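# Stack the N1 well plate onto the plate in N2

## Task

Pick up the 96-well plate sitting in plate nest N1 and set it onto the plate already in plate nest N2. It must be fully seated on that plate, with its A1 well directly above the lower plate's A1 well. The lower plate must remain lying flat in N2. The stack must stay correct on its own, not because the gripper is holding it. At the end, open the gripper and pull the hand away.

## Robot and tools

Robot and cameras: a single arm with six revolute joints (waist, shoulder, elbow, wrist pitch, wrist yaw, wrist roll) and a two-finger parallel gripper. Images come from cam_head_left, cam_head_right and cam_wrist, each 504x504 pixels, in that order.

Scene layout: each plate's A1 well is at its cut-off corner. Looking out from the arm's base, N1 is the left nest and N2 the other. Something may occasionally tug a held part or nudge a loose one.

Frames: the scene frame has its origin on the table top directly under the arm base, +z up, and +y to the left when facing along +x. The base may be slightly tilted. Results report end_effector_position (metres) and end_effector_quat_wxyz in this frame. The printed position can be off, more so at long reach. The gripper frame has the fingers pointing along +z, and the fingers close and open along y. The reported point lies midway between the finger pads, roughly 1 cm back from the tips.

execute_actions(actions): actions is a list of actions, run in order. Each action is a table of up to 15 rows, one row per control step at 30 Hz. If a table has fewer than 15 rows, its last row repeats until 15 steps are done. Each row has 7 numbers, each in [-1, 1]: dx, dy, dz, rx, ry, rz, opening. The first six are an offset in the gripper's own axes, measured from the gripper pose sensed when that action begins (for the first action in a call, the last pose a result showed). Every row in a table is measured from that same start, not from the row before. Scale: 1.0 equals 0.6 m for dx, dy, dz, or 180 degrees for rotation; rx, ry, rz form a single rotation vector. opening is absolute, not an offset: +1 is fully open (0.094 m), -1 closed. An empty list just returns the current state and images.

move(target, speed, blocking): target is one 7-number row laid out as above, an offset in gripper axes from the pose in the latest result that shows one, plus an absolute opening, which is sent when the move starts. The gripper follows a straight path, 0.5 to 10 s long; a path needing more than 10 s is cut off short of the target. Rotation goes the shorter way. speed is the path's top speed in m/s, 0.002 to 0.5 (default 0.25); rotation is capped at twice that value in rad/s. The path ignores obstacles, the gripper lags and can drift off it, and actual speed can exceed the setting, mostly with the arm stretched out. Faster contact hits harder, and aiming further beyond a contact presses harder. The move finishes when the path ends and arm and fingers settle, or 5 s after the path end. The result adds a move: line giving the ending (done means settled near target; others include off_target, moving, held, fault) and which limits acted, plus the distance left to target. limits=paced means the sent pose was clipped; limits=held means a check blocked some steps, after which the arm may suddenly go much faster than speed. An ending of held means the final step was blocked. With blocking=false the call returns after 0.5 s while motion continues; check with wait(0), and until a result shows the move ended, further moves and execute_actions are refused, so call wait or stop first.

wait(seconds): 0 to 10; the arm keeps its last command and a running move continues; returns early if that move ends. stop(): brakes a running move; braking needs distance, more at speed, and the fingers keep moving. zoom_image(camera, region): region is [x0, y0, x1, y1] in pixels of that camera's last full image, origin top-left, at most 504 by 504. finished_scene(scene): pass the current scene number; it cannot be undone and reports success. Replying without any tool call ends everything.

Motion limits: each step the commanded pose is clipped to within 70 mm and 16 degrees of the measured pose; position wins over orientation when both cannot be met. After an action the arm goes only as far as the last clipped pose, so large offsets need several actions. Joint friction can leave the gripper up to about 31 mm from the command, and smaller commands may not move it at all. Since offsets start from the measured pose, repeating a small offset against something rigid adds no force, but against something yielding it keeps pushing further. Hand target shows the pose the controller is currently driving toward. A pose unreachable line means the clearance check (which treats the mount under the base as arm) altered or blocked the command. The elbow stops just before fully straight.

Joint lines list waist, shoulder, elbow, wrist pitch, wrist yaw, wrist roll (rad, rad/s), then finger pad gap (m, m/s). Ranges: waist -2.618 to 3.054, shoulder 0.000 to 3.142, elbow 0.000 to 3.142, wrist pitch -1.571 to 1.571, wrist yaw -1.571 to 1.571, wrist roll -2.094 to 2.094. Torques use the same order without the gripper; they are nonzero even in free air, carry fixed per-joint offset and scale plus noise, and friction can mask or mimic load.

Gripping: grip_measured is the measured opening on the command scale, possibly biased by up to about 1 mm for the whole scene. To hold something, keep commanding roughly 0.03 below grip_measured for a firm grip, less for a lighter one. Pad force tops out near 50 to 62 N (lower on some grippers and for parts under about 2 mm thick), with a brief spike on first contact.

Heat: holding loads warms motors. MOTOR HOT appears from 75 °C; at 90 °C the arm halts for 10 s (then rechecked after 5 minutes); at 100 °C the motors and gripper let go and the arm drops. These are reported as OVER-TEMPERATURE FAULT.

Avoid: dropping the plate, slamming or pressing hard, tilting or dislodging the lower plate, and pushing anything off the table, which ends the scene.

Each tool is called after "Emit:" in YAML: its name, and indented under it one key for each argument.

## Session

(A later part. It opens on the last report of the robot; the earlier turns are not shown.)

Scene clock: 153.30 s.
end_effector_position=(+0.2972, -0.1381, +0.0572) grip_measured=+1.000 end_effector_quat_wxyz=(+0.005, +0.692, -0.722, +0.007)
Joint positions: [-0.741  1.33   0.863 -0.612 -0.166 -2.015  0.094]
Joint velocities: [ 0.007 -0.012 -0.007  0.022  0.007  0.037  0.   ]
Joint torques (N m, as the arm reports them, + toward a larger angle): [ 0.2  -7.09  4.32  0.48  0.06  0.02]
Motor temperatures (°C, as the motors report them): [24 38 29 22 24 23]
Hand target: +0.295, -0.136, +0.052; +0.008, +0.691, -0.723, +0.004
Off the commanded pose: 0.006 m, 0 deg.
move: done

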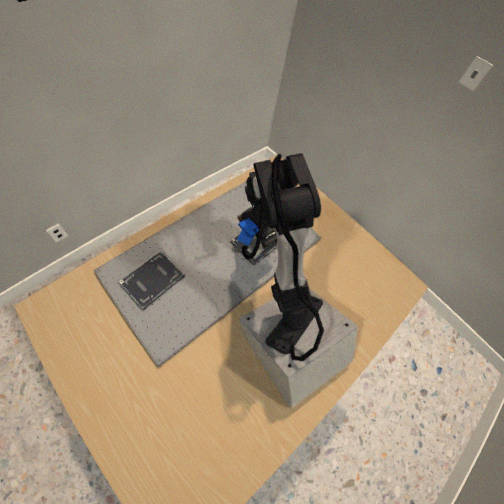

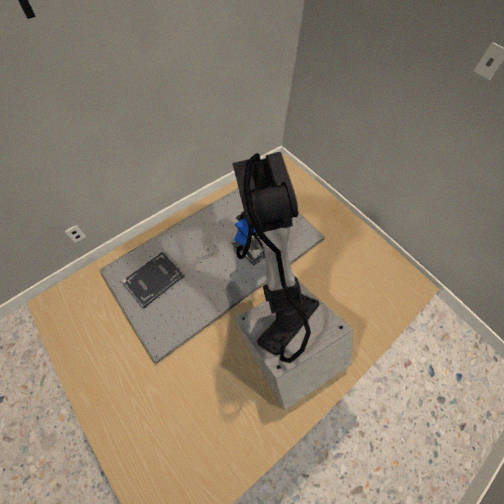

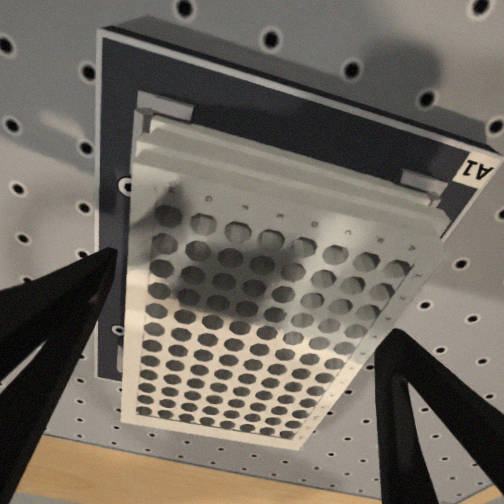

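Emit:
move:
  target: [0,0,0,0,0,0,0.73]

Emit:
move:
  target: [-0.006,-0.005,0,0.008,-0.011,0,0.73]
  speed: 0.01

Emit:
move:
  target: [0,0,0,0,0,0,1]

Scene clock: 158.33 s.
end_effector_position=(+0.2975, -0.1383, +0.0572) grip_measured=+0.738 end_effector_quat_wxyz=(+0.005, +0.692, -0.722, +0.007)
Joint positions: [-0.741  1.33   0.863 -0.611 -0.166 -2.014  0.082]
Joint velocities: [-0.002 -0.002 -0.002  0.007 -0.066  0.081 -0.001]
Joint torques (N m, as the arm reports them, + toward a larger angle): [-0.43 -7.79  5.54  0.25  0.    0.01]
Motor temperatures (°C, as the motors report them): [24 38 29 22 24 23]
Hand target: +0.297, -0.138, +0.057; +0.005, +0.692, -0.722, +0.007
Off the commanded pose: 0.000 m, 0 deg.
move: done

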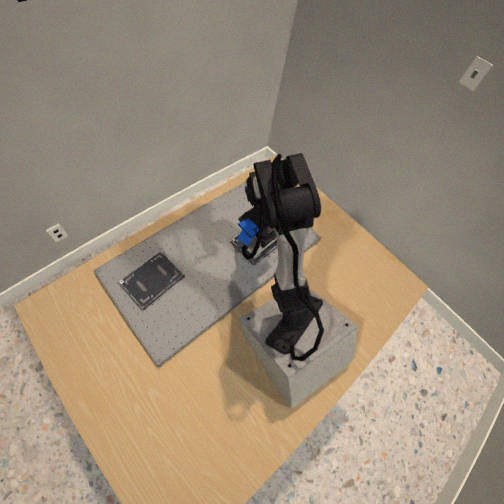

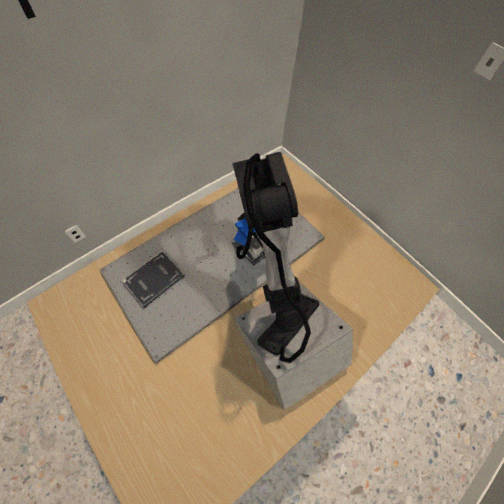

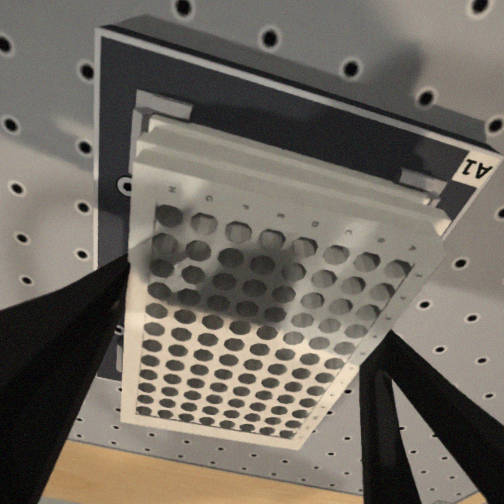

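Scene clock: 160.70 s.
end_effector_position=(+0.2980, -0.1377, +0.0574) grip_measured=+0.738 end_effector_quat_wxyz=(-0.000, +0.691, -0.723, +0.006)
Joint positions: [-0.746  1.33   0.863 -0.611 -0.179 -2.014  0.082]
Joint velocities: [-0.007  0.002  0.007 -0.022  0.007  0.022  0.   ]
Joint torques (N m, as the arm reports them, + toward a larger angle): [-0.91 -7.8   5.27  0.35 -0.33 -0.06]
Motor temperatures (°C, as the motors report them): [24 38 29 22 24 23]
Hand target: +0.301, -0.135, +0.057; -0.016, +0.692, -0.722, +0.004
Off the commanded pose: 0.004 m, 2 deg.
move: done

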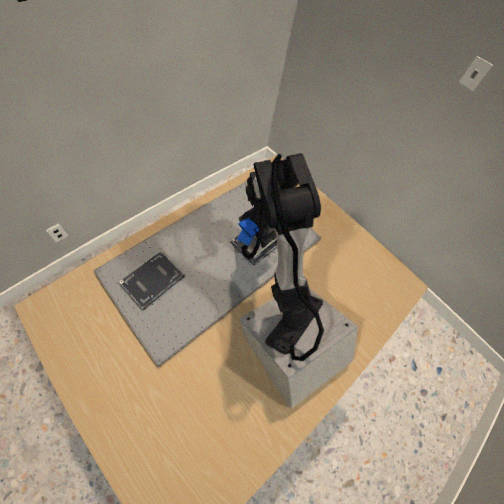

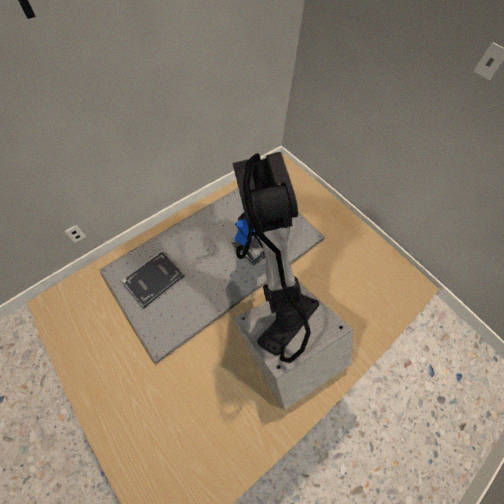

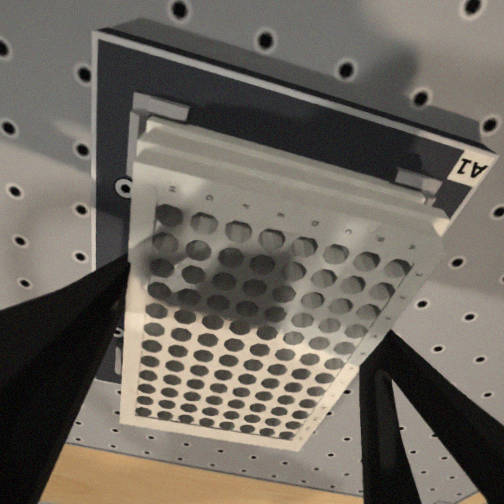

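Scene clock: 161.20 s.
end_effector_position=(+0.2980, -0.1377, +0.0574) grip_measured=+1.000 end_effector_quat_wxyz=(-0.000, +0.691, -0.723, +0.006)
Joint positions: [-0.746  1.33   0.863 -0.611 -0.179 -2.014  0.094]
Joint velocities: [ 0.002 -0.002 -0.017  0.037  0.037 -0.037  0.   ]
Joint torques (N m, as the arm reports them, + toward a larger angle): [-0.44 -7.78  5.54  0.26 -0.01  0.01]
Motor temperatures (°C, as the motors report them): [24 38 29 22 24 23]
Hand target: +0.298, -0.138, +0.057; -0.000, +0.691, -0.723, +0.006
Off the commanded pose: 0.000 m, 0 deg.
move: done

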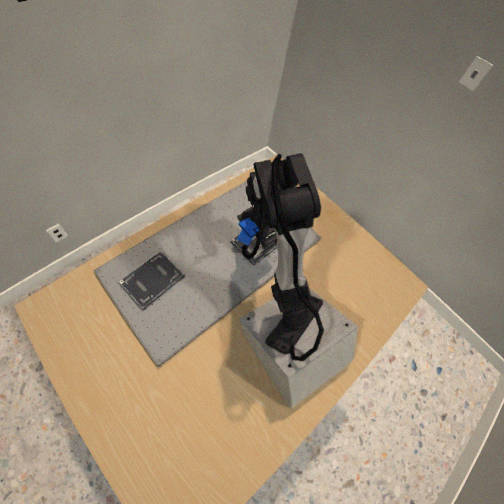

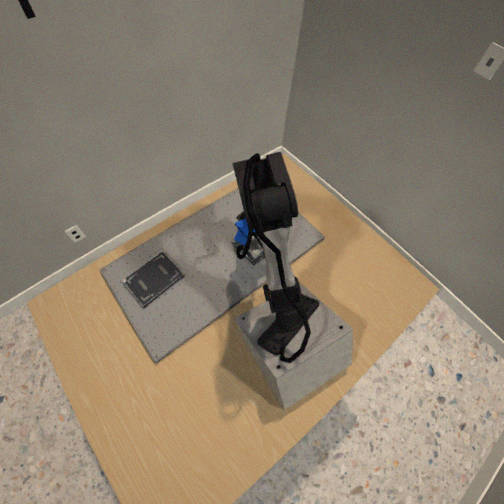

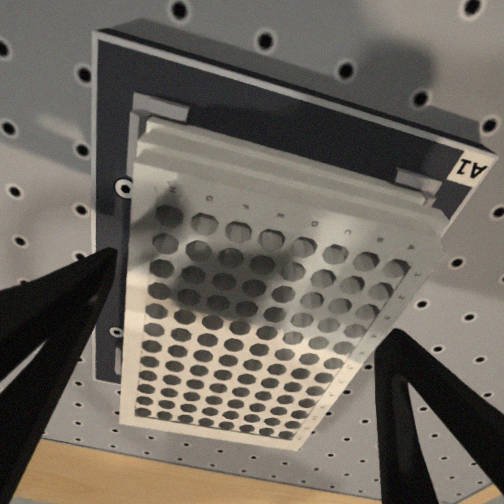

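Emit:
move:
  target: [0.003,-0.007,0,0.008,0.004,0,1]
  speed: 0.02

Scene clock: 165.27 s.
end_effector_position=(+0.3007, -0.1391, +0.0575) grip_measured=+1.000 end_effector_quat_wxyz=(-0.002, +0.691, -0.722, +0.012)
Joint positions: [-0.746  1.33   0.863 -0.598 -0.179 -2.014  0.094]
Joint velocities: [-0.027  0.002 -0.007  0.007  0.007 -0.007  0.   ]
Joint torques (N m, as the arm reports them, + toward a larger angle): [-0.36 -8.38  4.71  0.52  0.    0.07]
Motor temperatures (°C, as the motors report them): [24 38 29 22 24 23]
Hand target: +0.302, -0.140, +0.058; -0.005, +0.691, -0.723, +0.019
Off the commanded pose: 0.002 m, 1 deg.
move: done

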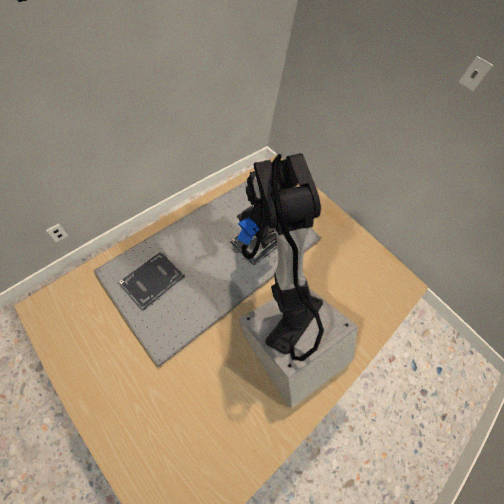

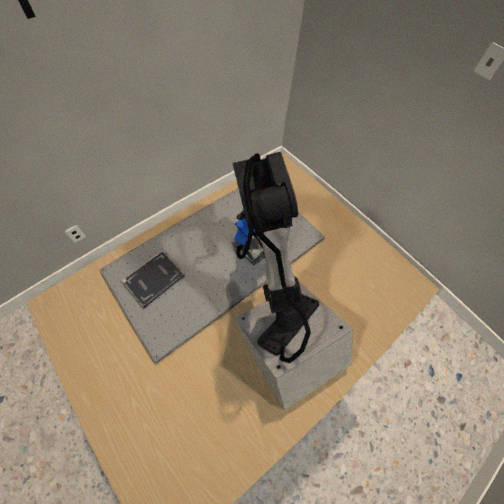

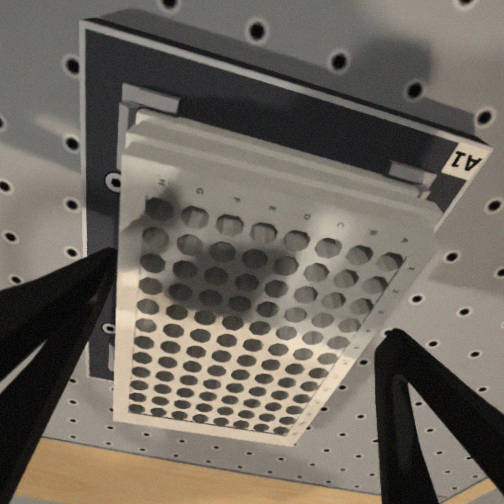

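Emit:
execute_actions:
  actions:
    - [[0,0,0,0,0,0,0.87]]
    - [[0,0,0,0,0,0,0.85]]
    - [[0,0,0,0,0,0,0.835]]
    - [[0,0,0,0,0,0,0.82]]

Emit:
execute_actions:
  actions:
    - [[0,0,0,0,0,0,0.805]]
    - [[0,0,0,0,0,0,0.79]]
    - [[0,0,0,0,0,0,0.775]]

Scene clock: 171.20 s.
end_effector_position=(+0.3009, -0.1392, +0.0575) grip_measured=+0.821 end_effector_quat_wxyz=(-0.003, +0.691, -0.722, +0.012)
Joint positions: [-0.746  1.33   0.863 -0.597 -0.179 -2.014  0.086]
Joint velocities: [-0.012  0.002 -0.002 -0.022 -0.081  0.022  0.   ]
Joint torques (N m, as the arm reports them, + toward a larger angle): [-0.43 -7.81  5.56  0.29 -0.01  0.02]
Motor temperatures (°C, as the motors report them): [24 38 29 22 24 23]
Hand target: +0.301, -0.139, +0.058; -0.003, +0.691, -0.722, +0.012
Off the commanded pose: 0.000 m, 0 deg.

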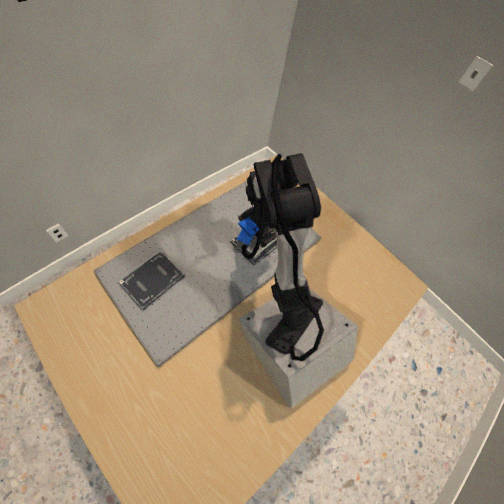

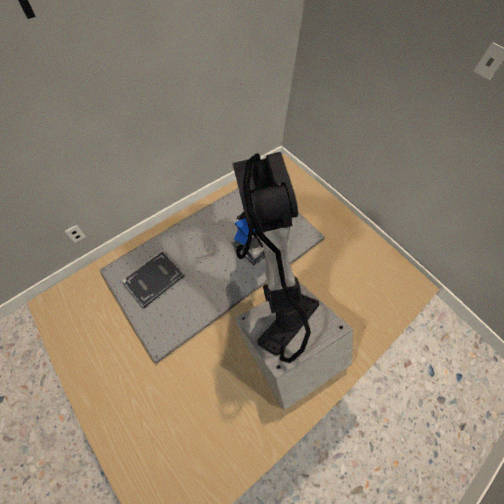

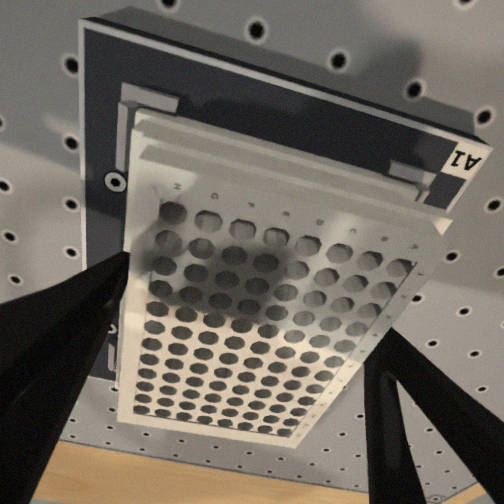

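Scene clock: 172.70 s.
end_effector_position=(+0.3009, -0.1392, +0.0575) grip_measured=+0.777 end_effector_quat_wxyz=(-0.003, +0.691, -0.722, +0.012)
Joint positions: [-0.746  1.33   0.863 -0.597 -0.179 -2.014  0.083]
Joint velocities: [-0.002 -0.007 -0.002  0.037 -0.037  0.022 -0.   ]
Joint torques (N m, as the arm reports them, + toward a larger angle): [-0.44 -7.81  5.57  0.3  -0.01  0.01]
Motor temperatures (°C, as the motors report them): [24 38 29 22 24 23]
Hand target: +0.301, -0.139, +0.058; -0.003, +0.691, -0.722, +0.012
Off the commanded pose: 0.000 m, 0 deg.

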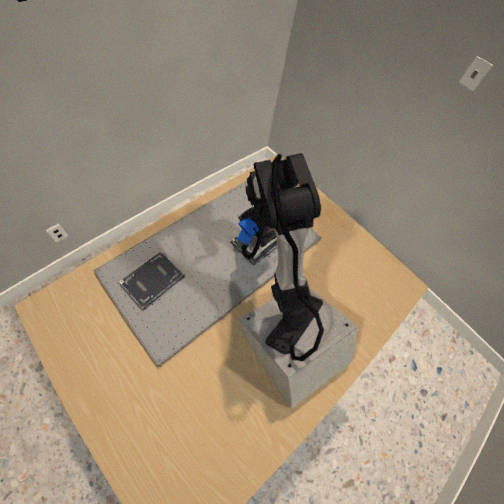

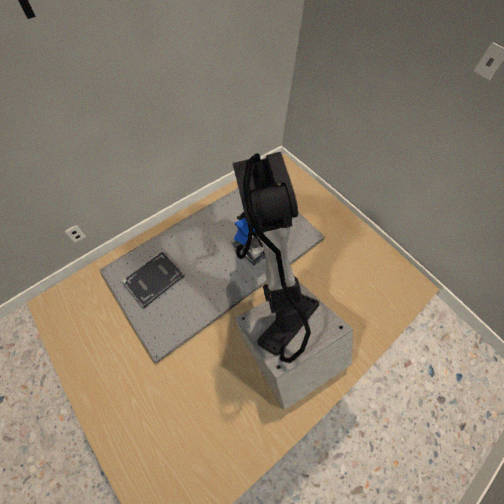

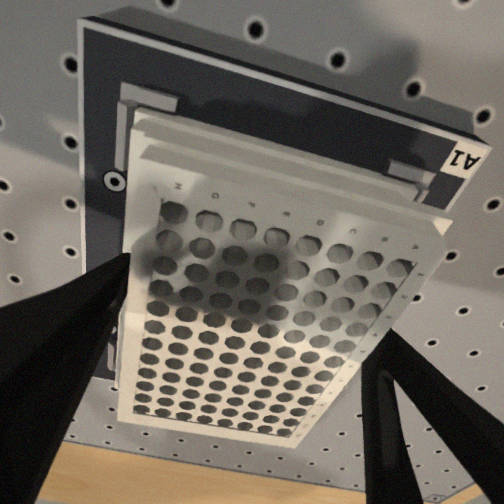

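Emit:
move:
  target: [-0.004,0.009,0,-0.010,-0.005,0,0.88]
  speed: 0.004

Scene clock: 184.73 s.
end_effector_position=(+0.2986, -0.1380, +0.0574) grip_measured=+0.879 end_effector_quat_wxyz=(-0.001, +0.691, -0.723, +0.007)
Joint positions: [-0.746  1.33   0.863 -0.608 -0.179 -2.014  0.088]
Joint velocities: [-0.007 -0.002  0.002 -0.007  0.037  0.007  0.   ]
Joint torques (N m, as the arm reports them, + toward a larger angle): [-0.51 -7.09  6.53 -0.01 -0.01 -0.05]
Motor temperatures (°C, as the motors report them): [24 38 29 22 24 23]
Hand target: +0.296, -0.137, +0.057; +0.003, +0.692, -0.722, -0.004
Off the commanded pose: 0.003 m, 1 deg.
move: done

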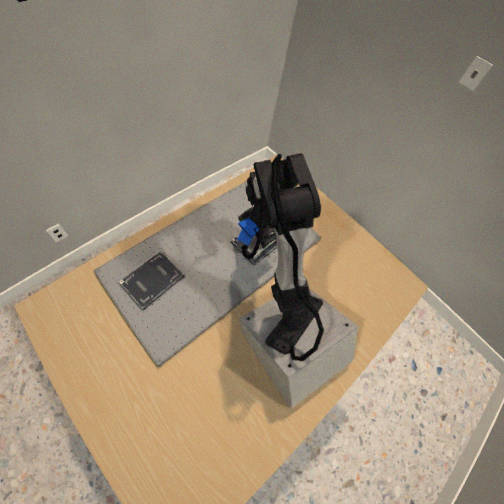

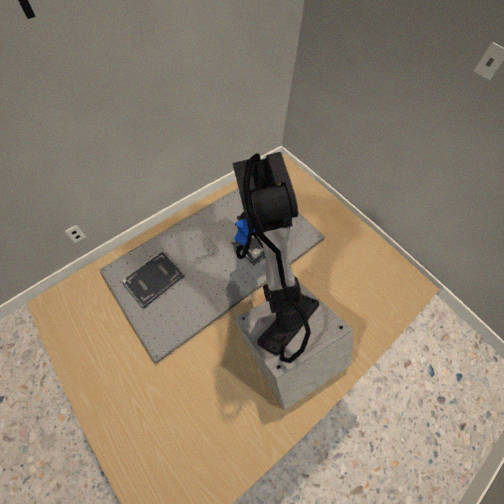

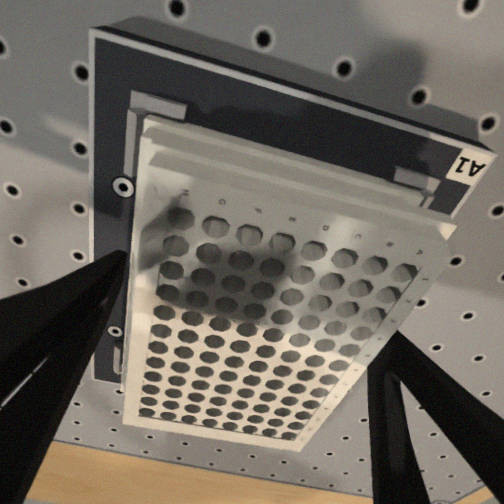

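Emit:
execute_actions:
  actions:
    - [[0,0,0,0,0,0,0.865]]
    - [[0,0,0,0,0,0,0.85]]
    - [[0,0,0,0,0,0,0.838]]
    - [[0,0,0,0,0,0,0.826]]
    - [[0,0,0,0,0,0,0.814]]
    - [[0,0,0,0,0,0,0.8]]
    - [[0,0,0,0,0,0,0.79]]
    - [[0,0,0,0,0,0,1]]

Emit:
zoom_image:
  camera: "cam_wrist"
  region: [90, 70, 290, 230]

Emit:
zoom_image:
  camera: "cam_wrist"
  region: [300, 140, 500, 300]

Scene clock: 193.50 s.
end_effector_position=(+0.2986, -0.1380, +0.0574) grip_measured=+1.000 end_effector_quat_wxyz=(-0.001, +0.691, -0.723, +0.007)
Joint positions: [-0.746  1.33   0.863 -0.608 -0.179 -2.014  0.094]
Joint velocities: [-0.012 -0.002  0.002  0.022 -0.022 -0.007  0.   ]
Joint torques (N m, as the arm reports them, + toward a larger angle): [-0.44 -7.82  5.54  0.26 -0.01  0.01]
Motor temperatures (°C, as the motors report them): [24 38 29 22 24 23]
Hand target: +0.299, -0.138, +0.057; -0.001, +0.691, -0.723, +0.007
Off the commanded pose: 0.000 m, 0 deg.

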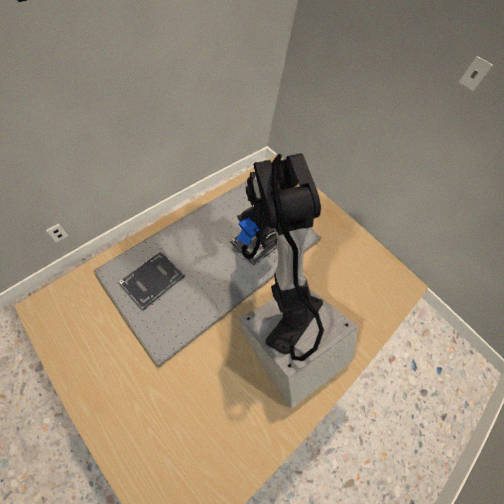

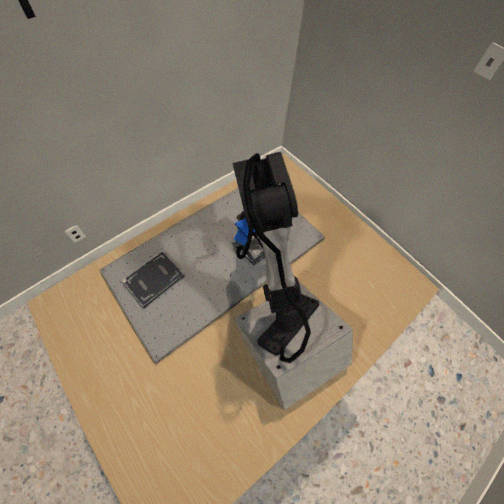

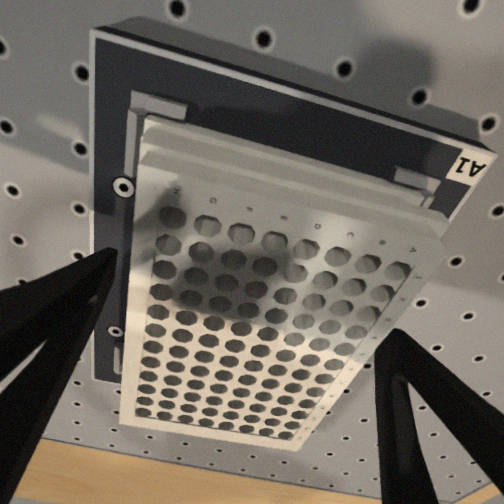

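Region (90, 70, 290, 230) of cam_wrist's 504x504 image, scaled by 2.520, with more detail than that image has; it fills the top 403 rows of this view, and the rest is white.

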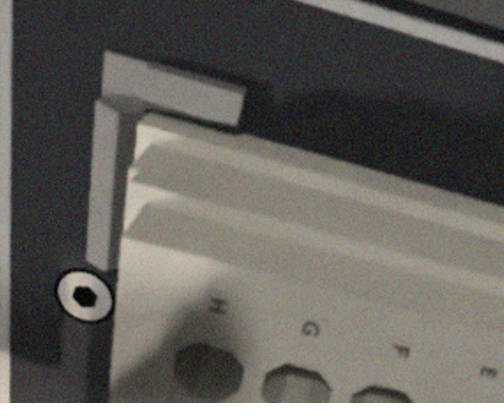

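Region (300, 140, 500, 300) of cam_wrist's 504x504 image, scaled by 2.520, with more detail than that image has; it fills the top 403 rows of this view, and the rest is white.

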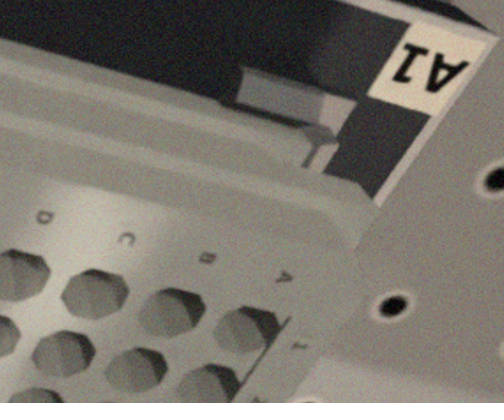

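Emit:
move:
  target: [-0.004,0.006,0,-0.007,-0.005,0,0.79]
  speed: 0.005

Emit:
move:
  target: [0,0,0,0,0,0,1]

Emit:
zoom_image:
  camera: "cam_wrist"
  region: [90, 70, 290, 230]

Emit:
zoom_image:
  camera: "cam_wrist"
  region: [300, 140, 500, 300]

Scene clock: 204.70 s.
end_effector_position=(+0.2979, -0.1376, +0.0574) grip_measured=+0.791 end_effector_quat_wxyz=(-0.000, +0.691, -0.723, +0.006)
Joint positions: [-0.746  1.33   0.863 -0.611 -0.179 -2.014  0.084]
Joint velocities: [ 0.007 -0.012 -0.002  0.022  0.051  0.022  0.001]
Joint torques (N m, as the arm reports them, + toward a larger angle): [-0.49 -7.22  6.35 -0.01 -0.05 -0.03]
Motor temperatures (°C, as the motors report them): [24 38 29 22 24 23]
Hand target: +0.295, -0.135, +0.057; +0.001, +0.691, -0.723, -0.006
Off the commanded pose: 0.004 m, 1 deg.
move: done

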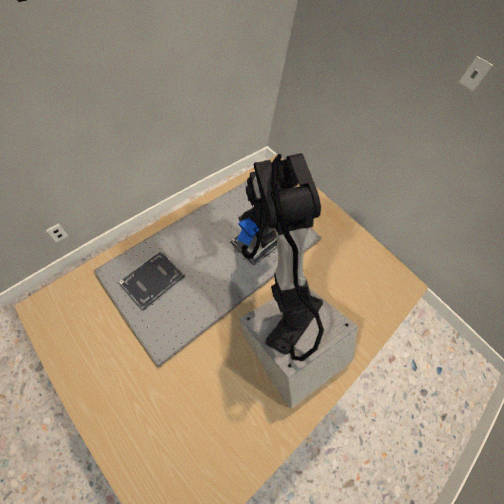

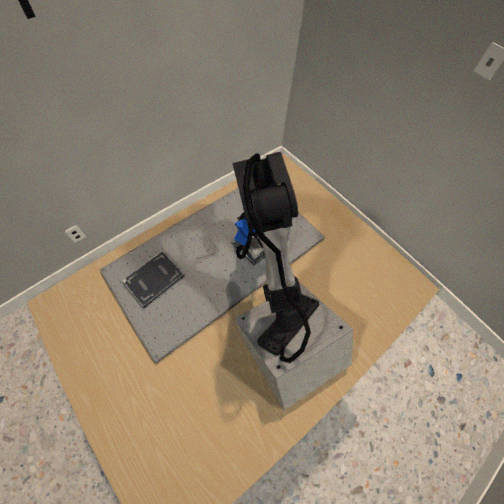

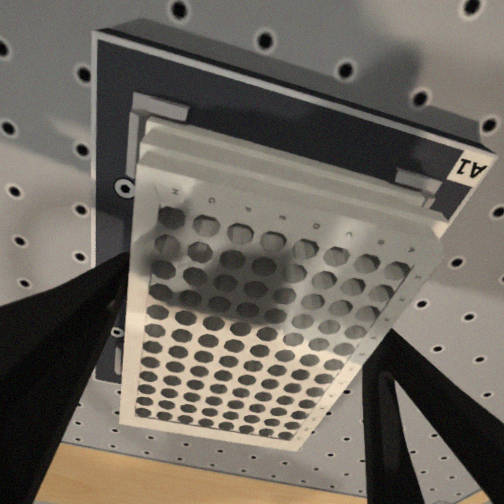

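Scene clock: 205.20 s.
end_effector_position=(+0.2979, -0.1376, +0.0574) grip_measured=+1.000 end_effector_quat_wxyz=(-0.000, +0.691, -0.723, +0.006)
Joint positions: [-0.746  1.33   0.863 -0.611 -0.179 -2.014  0.094]
Joint velocities: [-0.002  0.012  0.002 -0.037  0.007 -0.037  0.   ]
Joint torques (N m, as the arm reports them, + toward a larger angle): [-0.43 -7.76  5.51  0.26 -0.01  0.01]
Motor temperatures (°C, as the motors report them): [24 38 29 22 24 23]
Hand target: +0.298, -0.138, +0.057; -0.000, +0.691, -0.723, +0.006
Off the commanded pose: 0.000 m, 0 deg.
move: done

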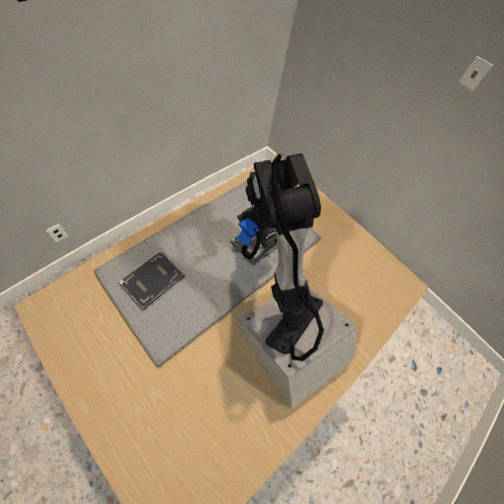

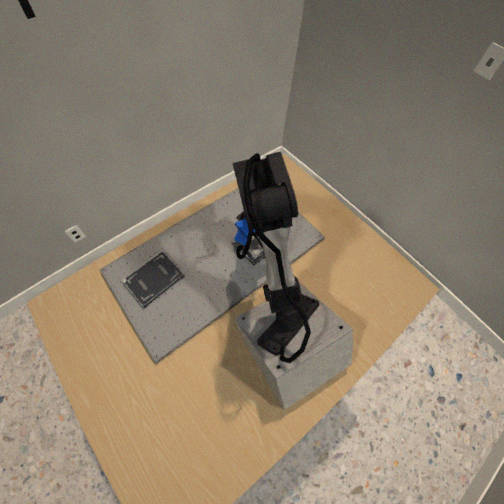

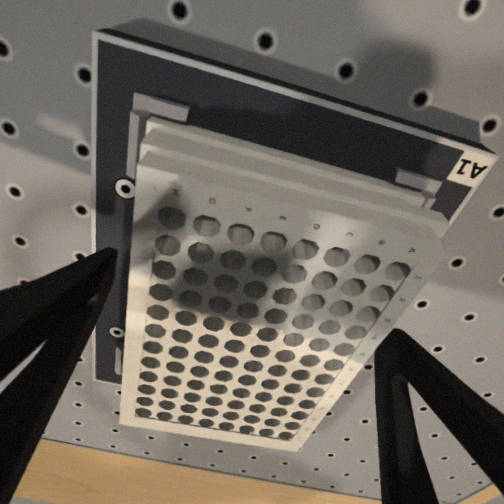

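Region (90, 70, 290, 230) of cam_wrist's 504x504 image, scaled by 2.520, with more detail than that image has; it fills the top 403 rows of this view, and the rest is white.

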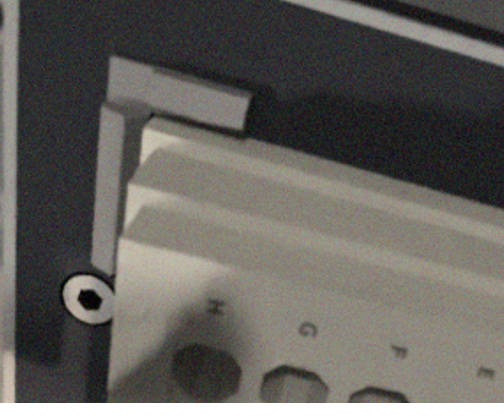

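Region (300, 140, 500, 300) of cam_wrist's 504x504 image, scaled by 2.520, with more detail than that image has; it fills the top 403 rows of this view, and the rest is white.

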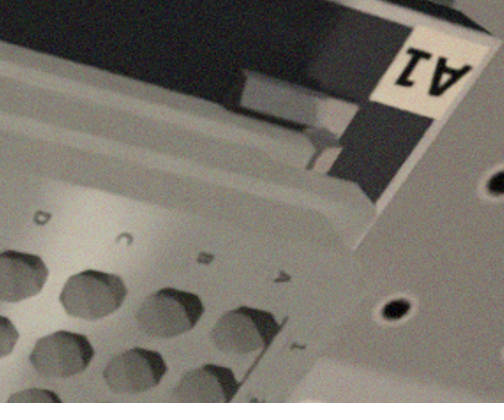

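Emit:
move:
  target: [-0.011,0.002,0,-0.004,-0.005,0,0.74]
  speed: 0.004

Emit:
zoom_image:
  camera: "cam_wrist"
  region: [90, 70, 290, 230]

Scene clock: 212.57 s.
end_effector_position=(+0.2983, -0.1367, +0.0573) grip_measured=+0.746 end_effector_quat_wxyz=(-0.000, +0.691, -0.722, +0.005)
Joint positions: [-0.741  1.33   0.863 -0.611 -0.177 -2.013  0.082]
Joint velocities: [-0.002 -0.012 -0.017 -0.037  0.022 -0.081 -0.   ]
Joint torques (N m, as the arm reports them, + toward a larger angle): [ 0.49 -7.85  5.73  0.06 -0.03  0.1 ]
Motor temperatures (°C, as the motors report them): [24 38 29 22 24 23]
Hand target: +0.297, -0.131, +0.057; -0.001, +0.691, -0.723, -0.004
Off the commanded pose: 0.006 m, 1 deg.
move: done

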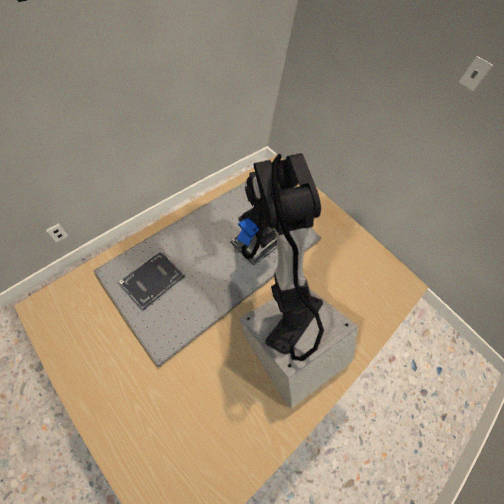

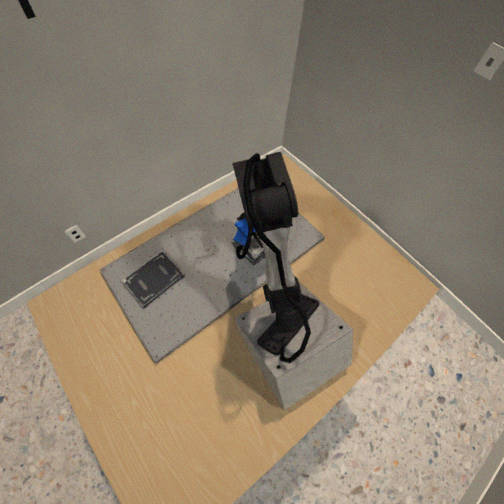

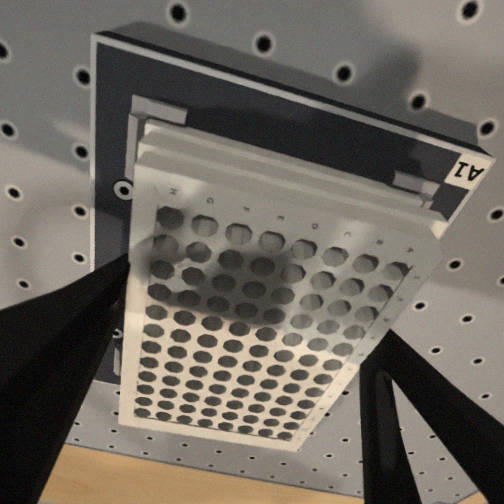

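Region (90, 70, 290, 230) of cam_wrist's 504x504 image, scaled by 2.520, with more detail than that image has; it fills the top 403 rows of this view, and the rest is white.

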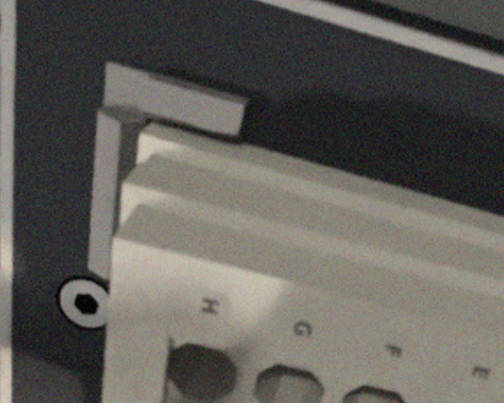

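Emit:
move:
  target: [-0.006,0.006,0.007,-0.011,-0.006,-0.003,0.74]
  speed: 0.005

Emit:
move:
  target: [0,0,0,0,0,0,1]

Emit:
zoom_image:
  camera: "cam_wrist"
  region: [90, 70, 290, 230]

Emit:
zoom_image:
  camera: "cam_wrist"
  region: [300, 140, 500, 300]

Scene clock: 223.63 s.
end_effector_position=(+0.2980, -0.1367, +0.0570) grip_measured=+0.746 end_effector_quat_wxyz=(+0.000, +0.691, -0.723, +0.005)
Joint positions: [-0.741  1.331  0.863 -0.611 -0.177 -2.013  0.082]
Joint velocities: [-0.002 -0.012 -0.017 -0.095 -0.051  0.037  0.001]
Joint torques (N m, as the arm reports them, + toward a larger angle): [ 0.24 -5.87  6.74 -0.01  0.01 -0.06]
Motor temperatures (°C, as the motors report them): [24 38 29 22 24 23]
Hand target: +0.295, -0.133, +0.053; +0.005, +0.695, -0.719, -0.013
Off the commanded pose: 0.006 m, 2 deg.
move: done

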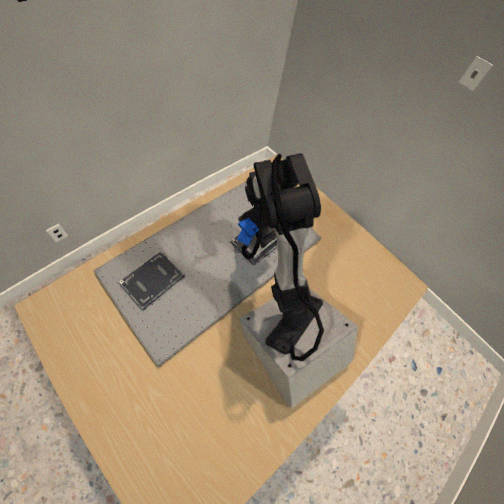

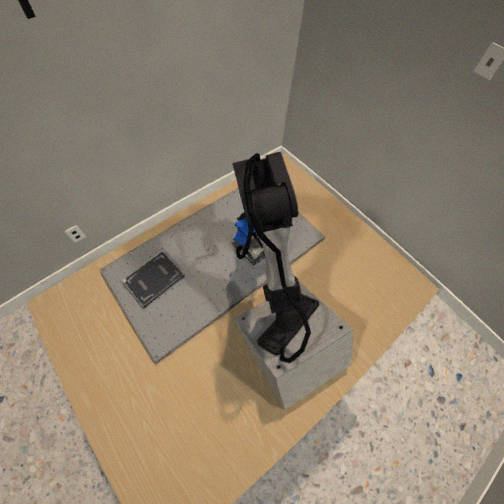

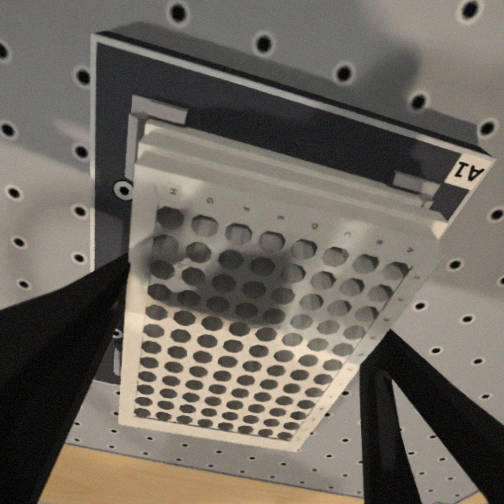

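Scene clock: 224.13 s.
end_effector_position=(+0.2980, -0.1367, +0.0570) grip_measured=+1.000 end_effector_quat_wxyz=(+0.000, +0.691, -0.723, +0.005)
Joint positions: [-0.741  1.331  0.863 -0.611 -0.177 -2.013  0.094]
Joint velocities: [ 0.017  0.007 -0.002  0.007  0.037 -0.022  0.   ]
Joint torques (N m, as the arm reports them, + toward a larger angle): [-0.42 -7.71  5.63  0.21 -0.01  0.01]
Motor temperatures (°C, as the motors report them): [24 38 29 22 24 23]
Hand target: +0.298, -0.137, +0.057; +0.000, +0.691, -0.723, +0.005
Off the commanded pose: 0.000 m, 0 deg.
move: done

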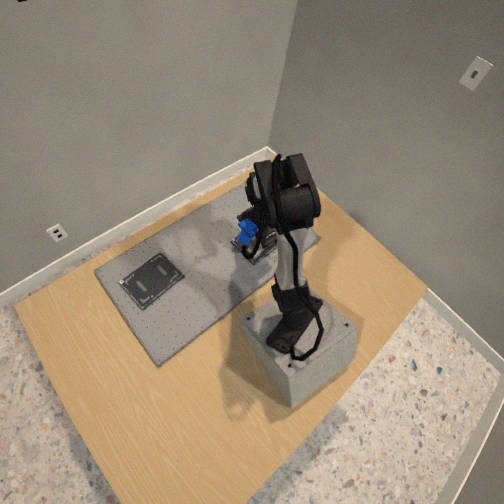

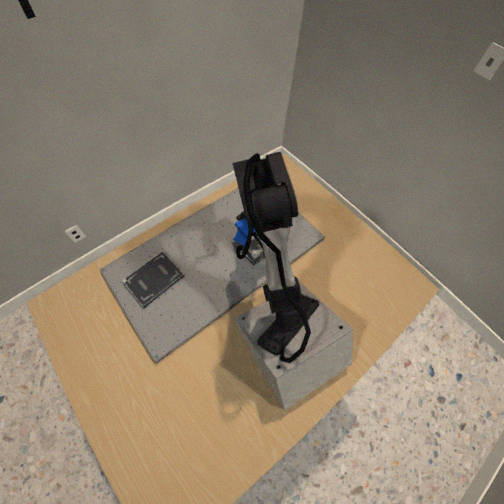

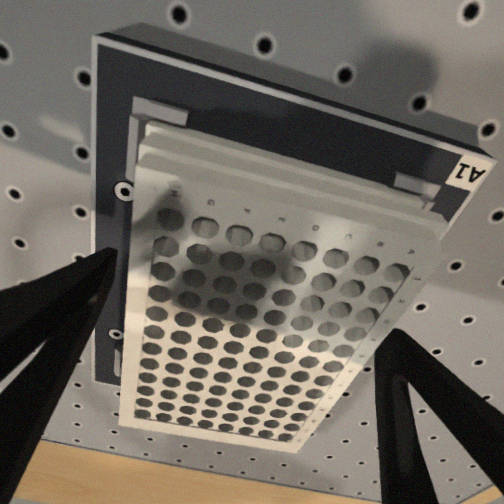

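Region (90, 70, 290, 230) of cam_wrist's 504x504 image, scaled by 2.520, with more detail than that image has; it fills the top 403 rows of this view, and the rest is white.

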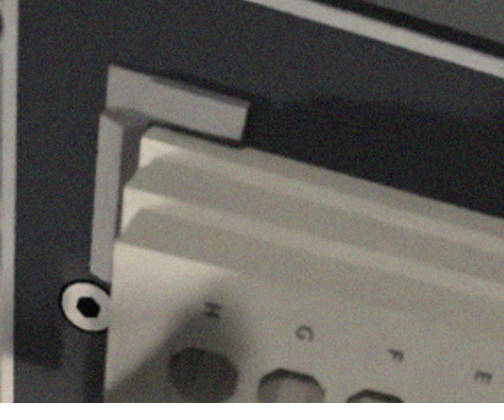

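Region (300, 140, 500, 300) of cam_wrist's 504x504 image, scaled by 2.520, with more detail than that image has; it fills the top 403 rows of this view, and the rest is white.

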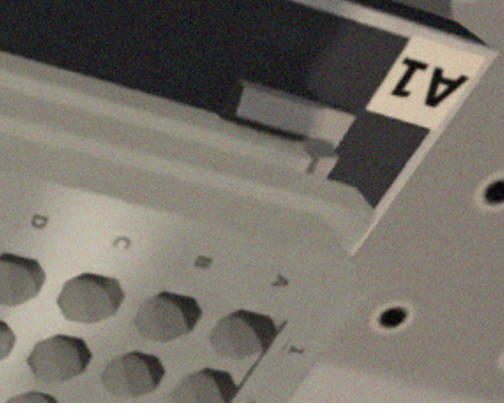

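Emit:
move:
  target: [-0.003,0.007,0,-0.008,-0.004,0,1]
  speed: 0.01

Emit:
execute_actions:
  actions:
    - [[0,0,0,0,0,0,0.94]]
    - [[0,0,0,0,0,0,0.92]]
    - [[0,0,0,0,0,0,0.905]]
    - [[0,0,0,0,0,0,0.89]]
    - [[0,0,0,0,0,0,0.875]]

Scene clock: 231.43 s.
end_effector_position=(+0.2955, -0.1354, +0.0570) grip_measured=+1.000 end_effector_quat_wxyz=(+0.002, +0.691, -0.723, -0.001)
Joint positions: [-0.741  1.331  0.863 -0.623 -0.177 -2.013  0.094]
Joint velocities: [-0.002  0.007 -0.002  0.007 -0.022  0.051  0.   ]
Joint torques (N m, as the arm reports them, + toward a larger angle): [-0.51 -7.16  6.34  0.06 -0.01 -0.04]
Motor temperatures (°C, as the motors report them): [24 38 29 22 24 23]
Hand target: +0.294, -0.135, +0.057; +0.004, +0.691, -0.723, -0.009
Off the commanded pose: 0.002 m, 1 deg.
move: done

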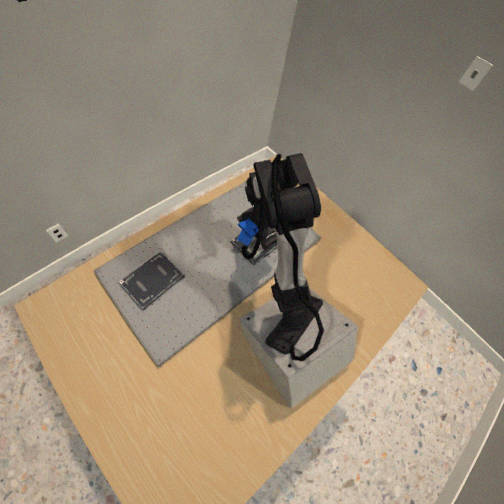

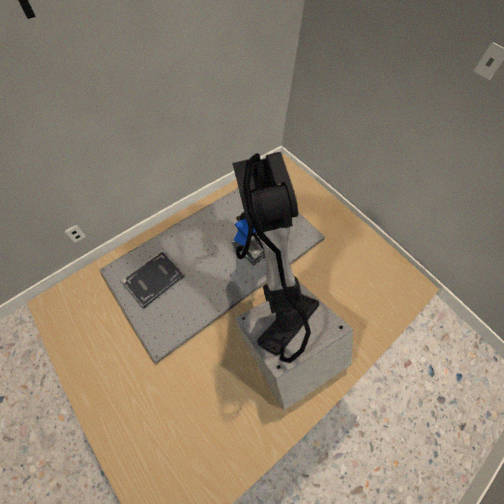

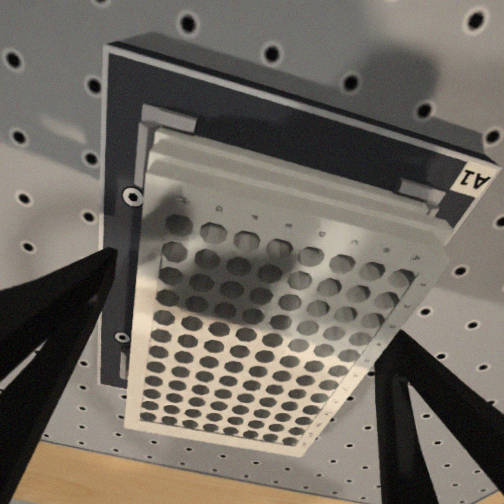

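Scene clock: 233.93 s.
end_effector_position=(+0.2955, -0.1354, +0.0570) grip_measured=+0.876 end_effector_quat_wxyz=(+0.002, +0.691, -0.723, -0.001)
Joint positions: [-0.741  1.331  0.863 -0.623 -0.177 -2.013  0.088]
Joint velocities: [-0.002  0.002 -0.002 -0.037 -0.022  0.095 -0.   ]
Joint torques (N m, as the arm reports them, + toward a larger angle): [-0.43 -7.77  5.5   0.24 -0.01  0.01]
Motor temperatures (°C, as the motors report them): [24 38 29 22 24 23]
Hand target: +0.296, -0.135, +0.057; +0.002, +0.691, -0.723, -0.001
Off the commanded pose: 0.000 m, 0 deg.

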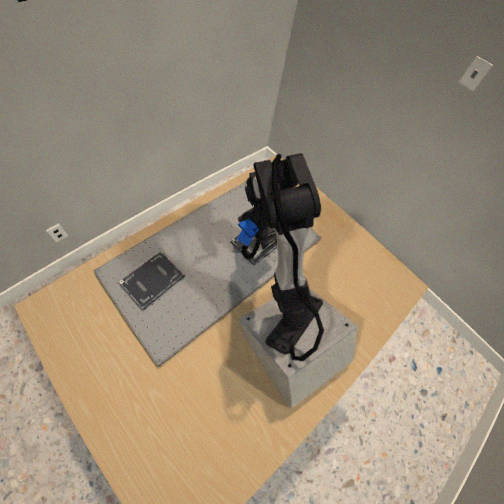

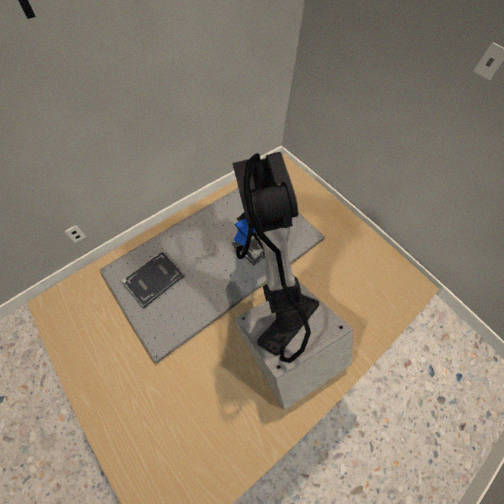

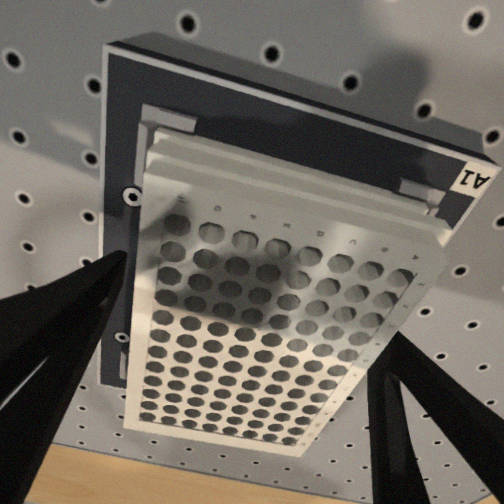

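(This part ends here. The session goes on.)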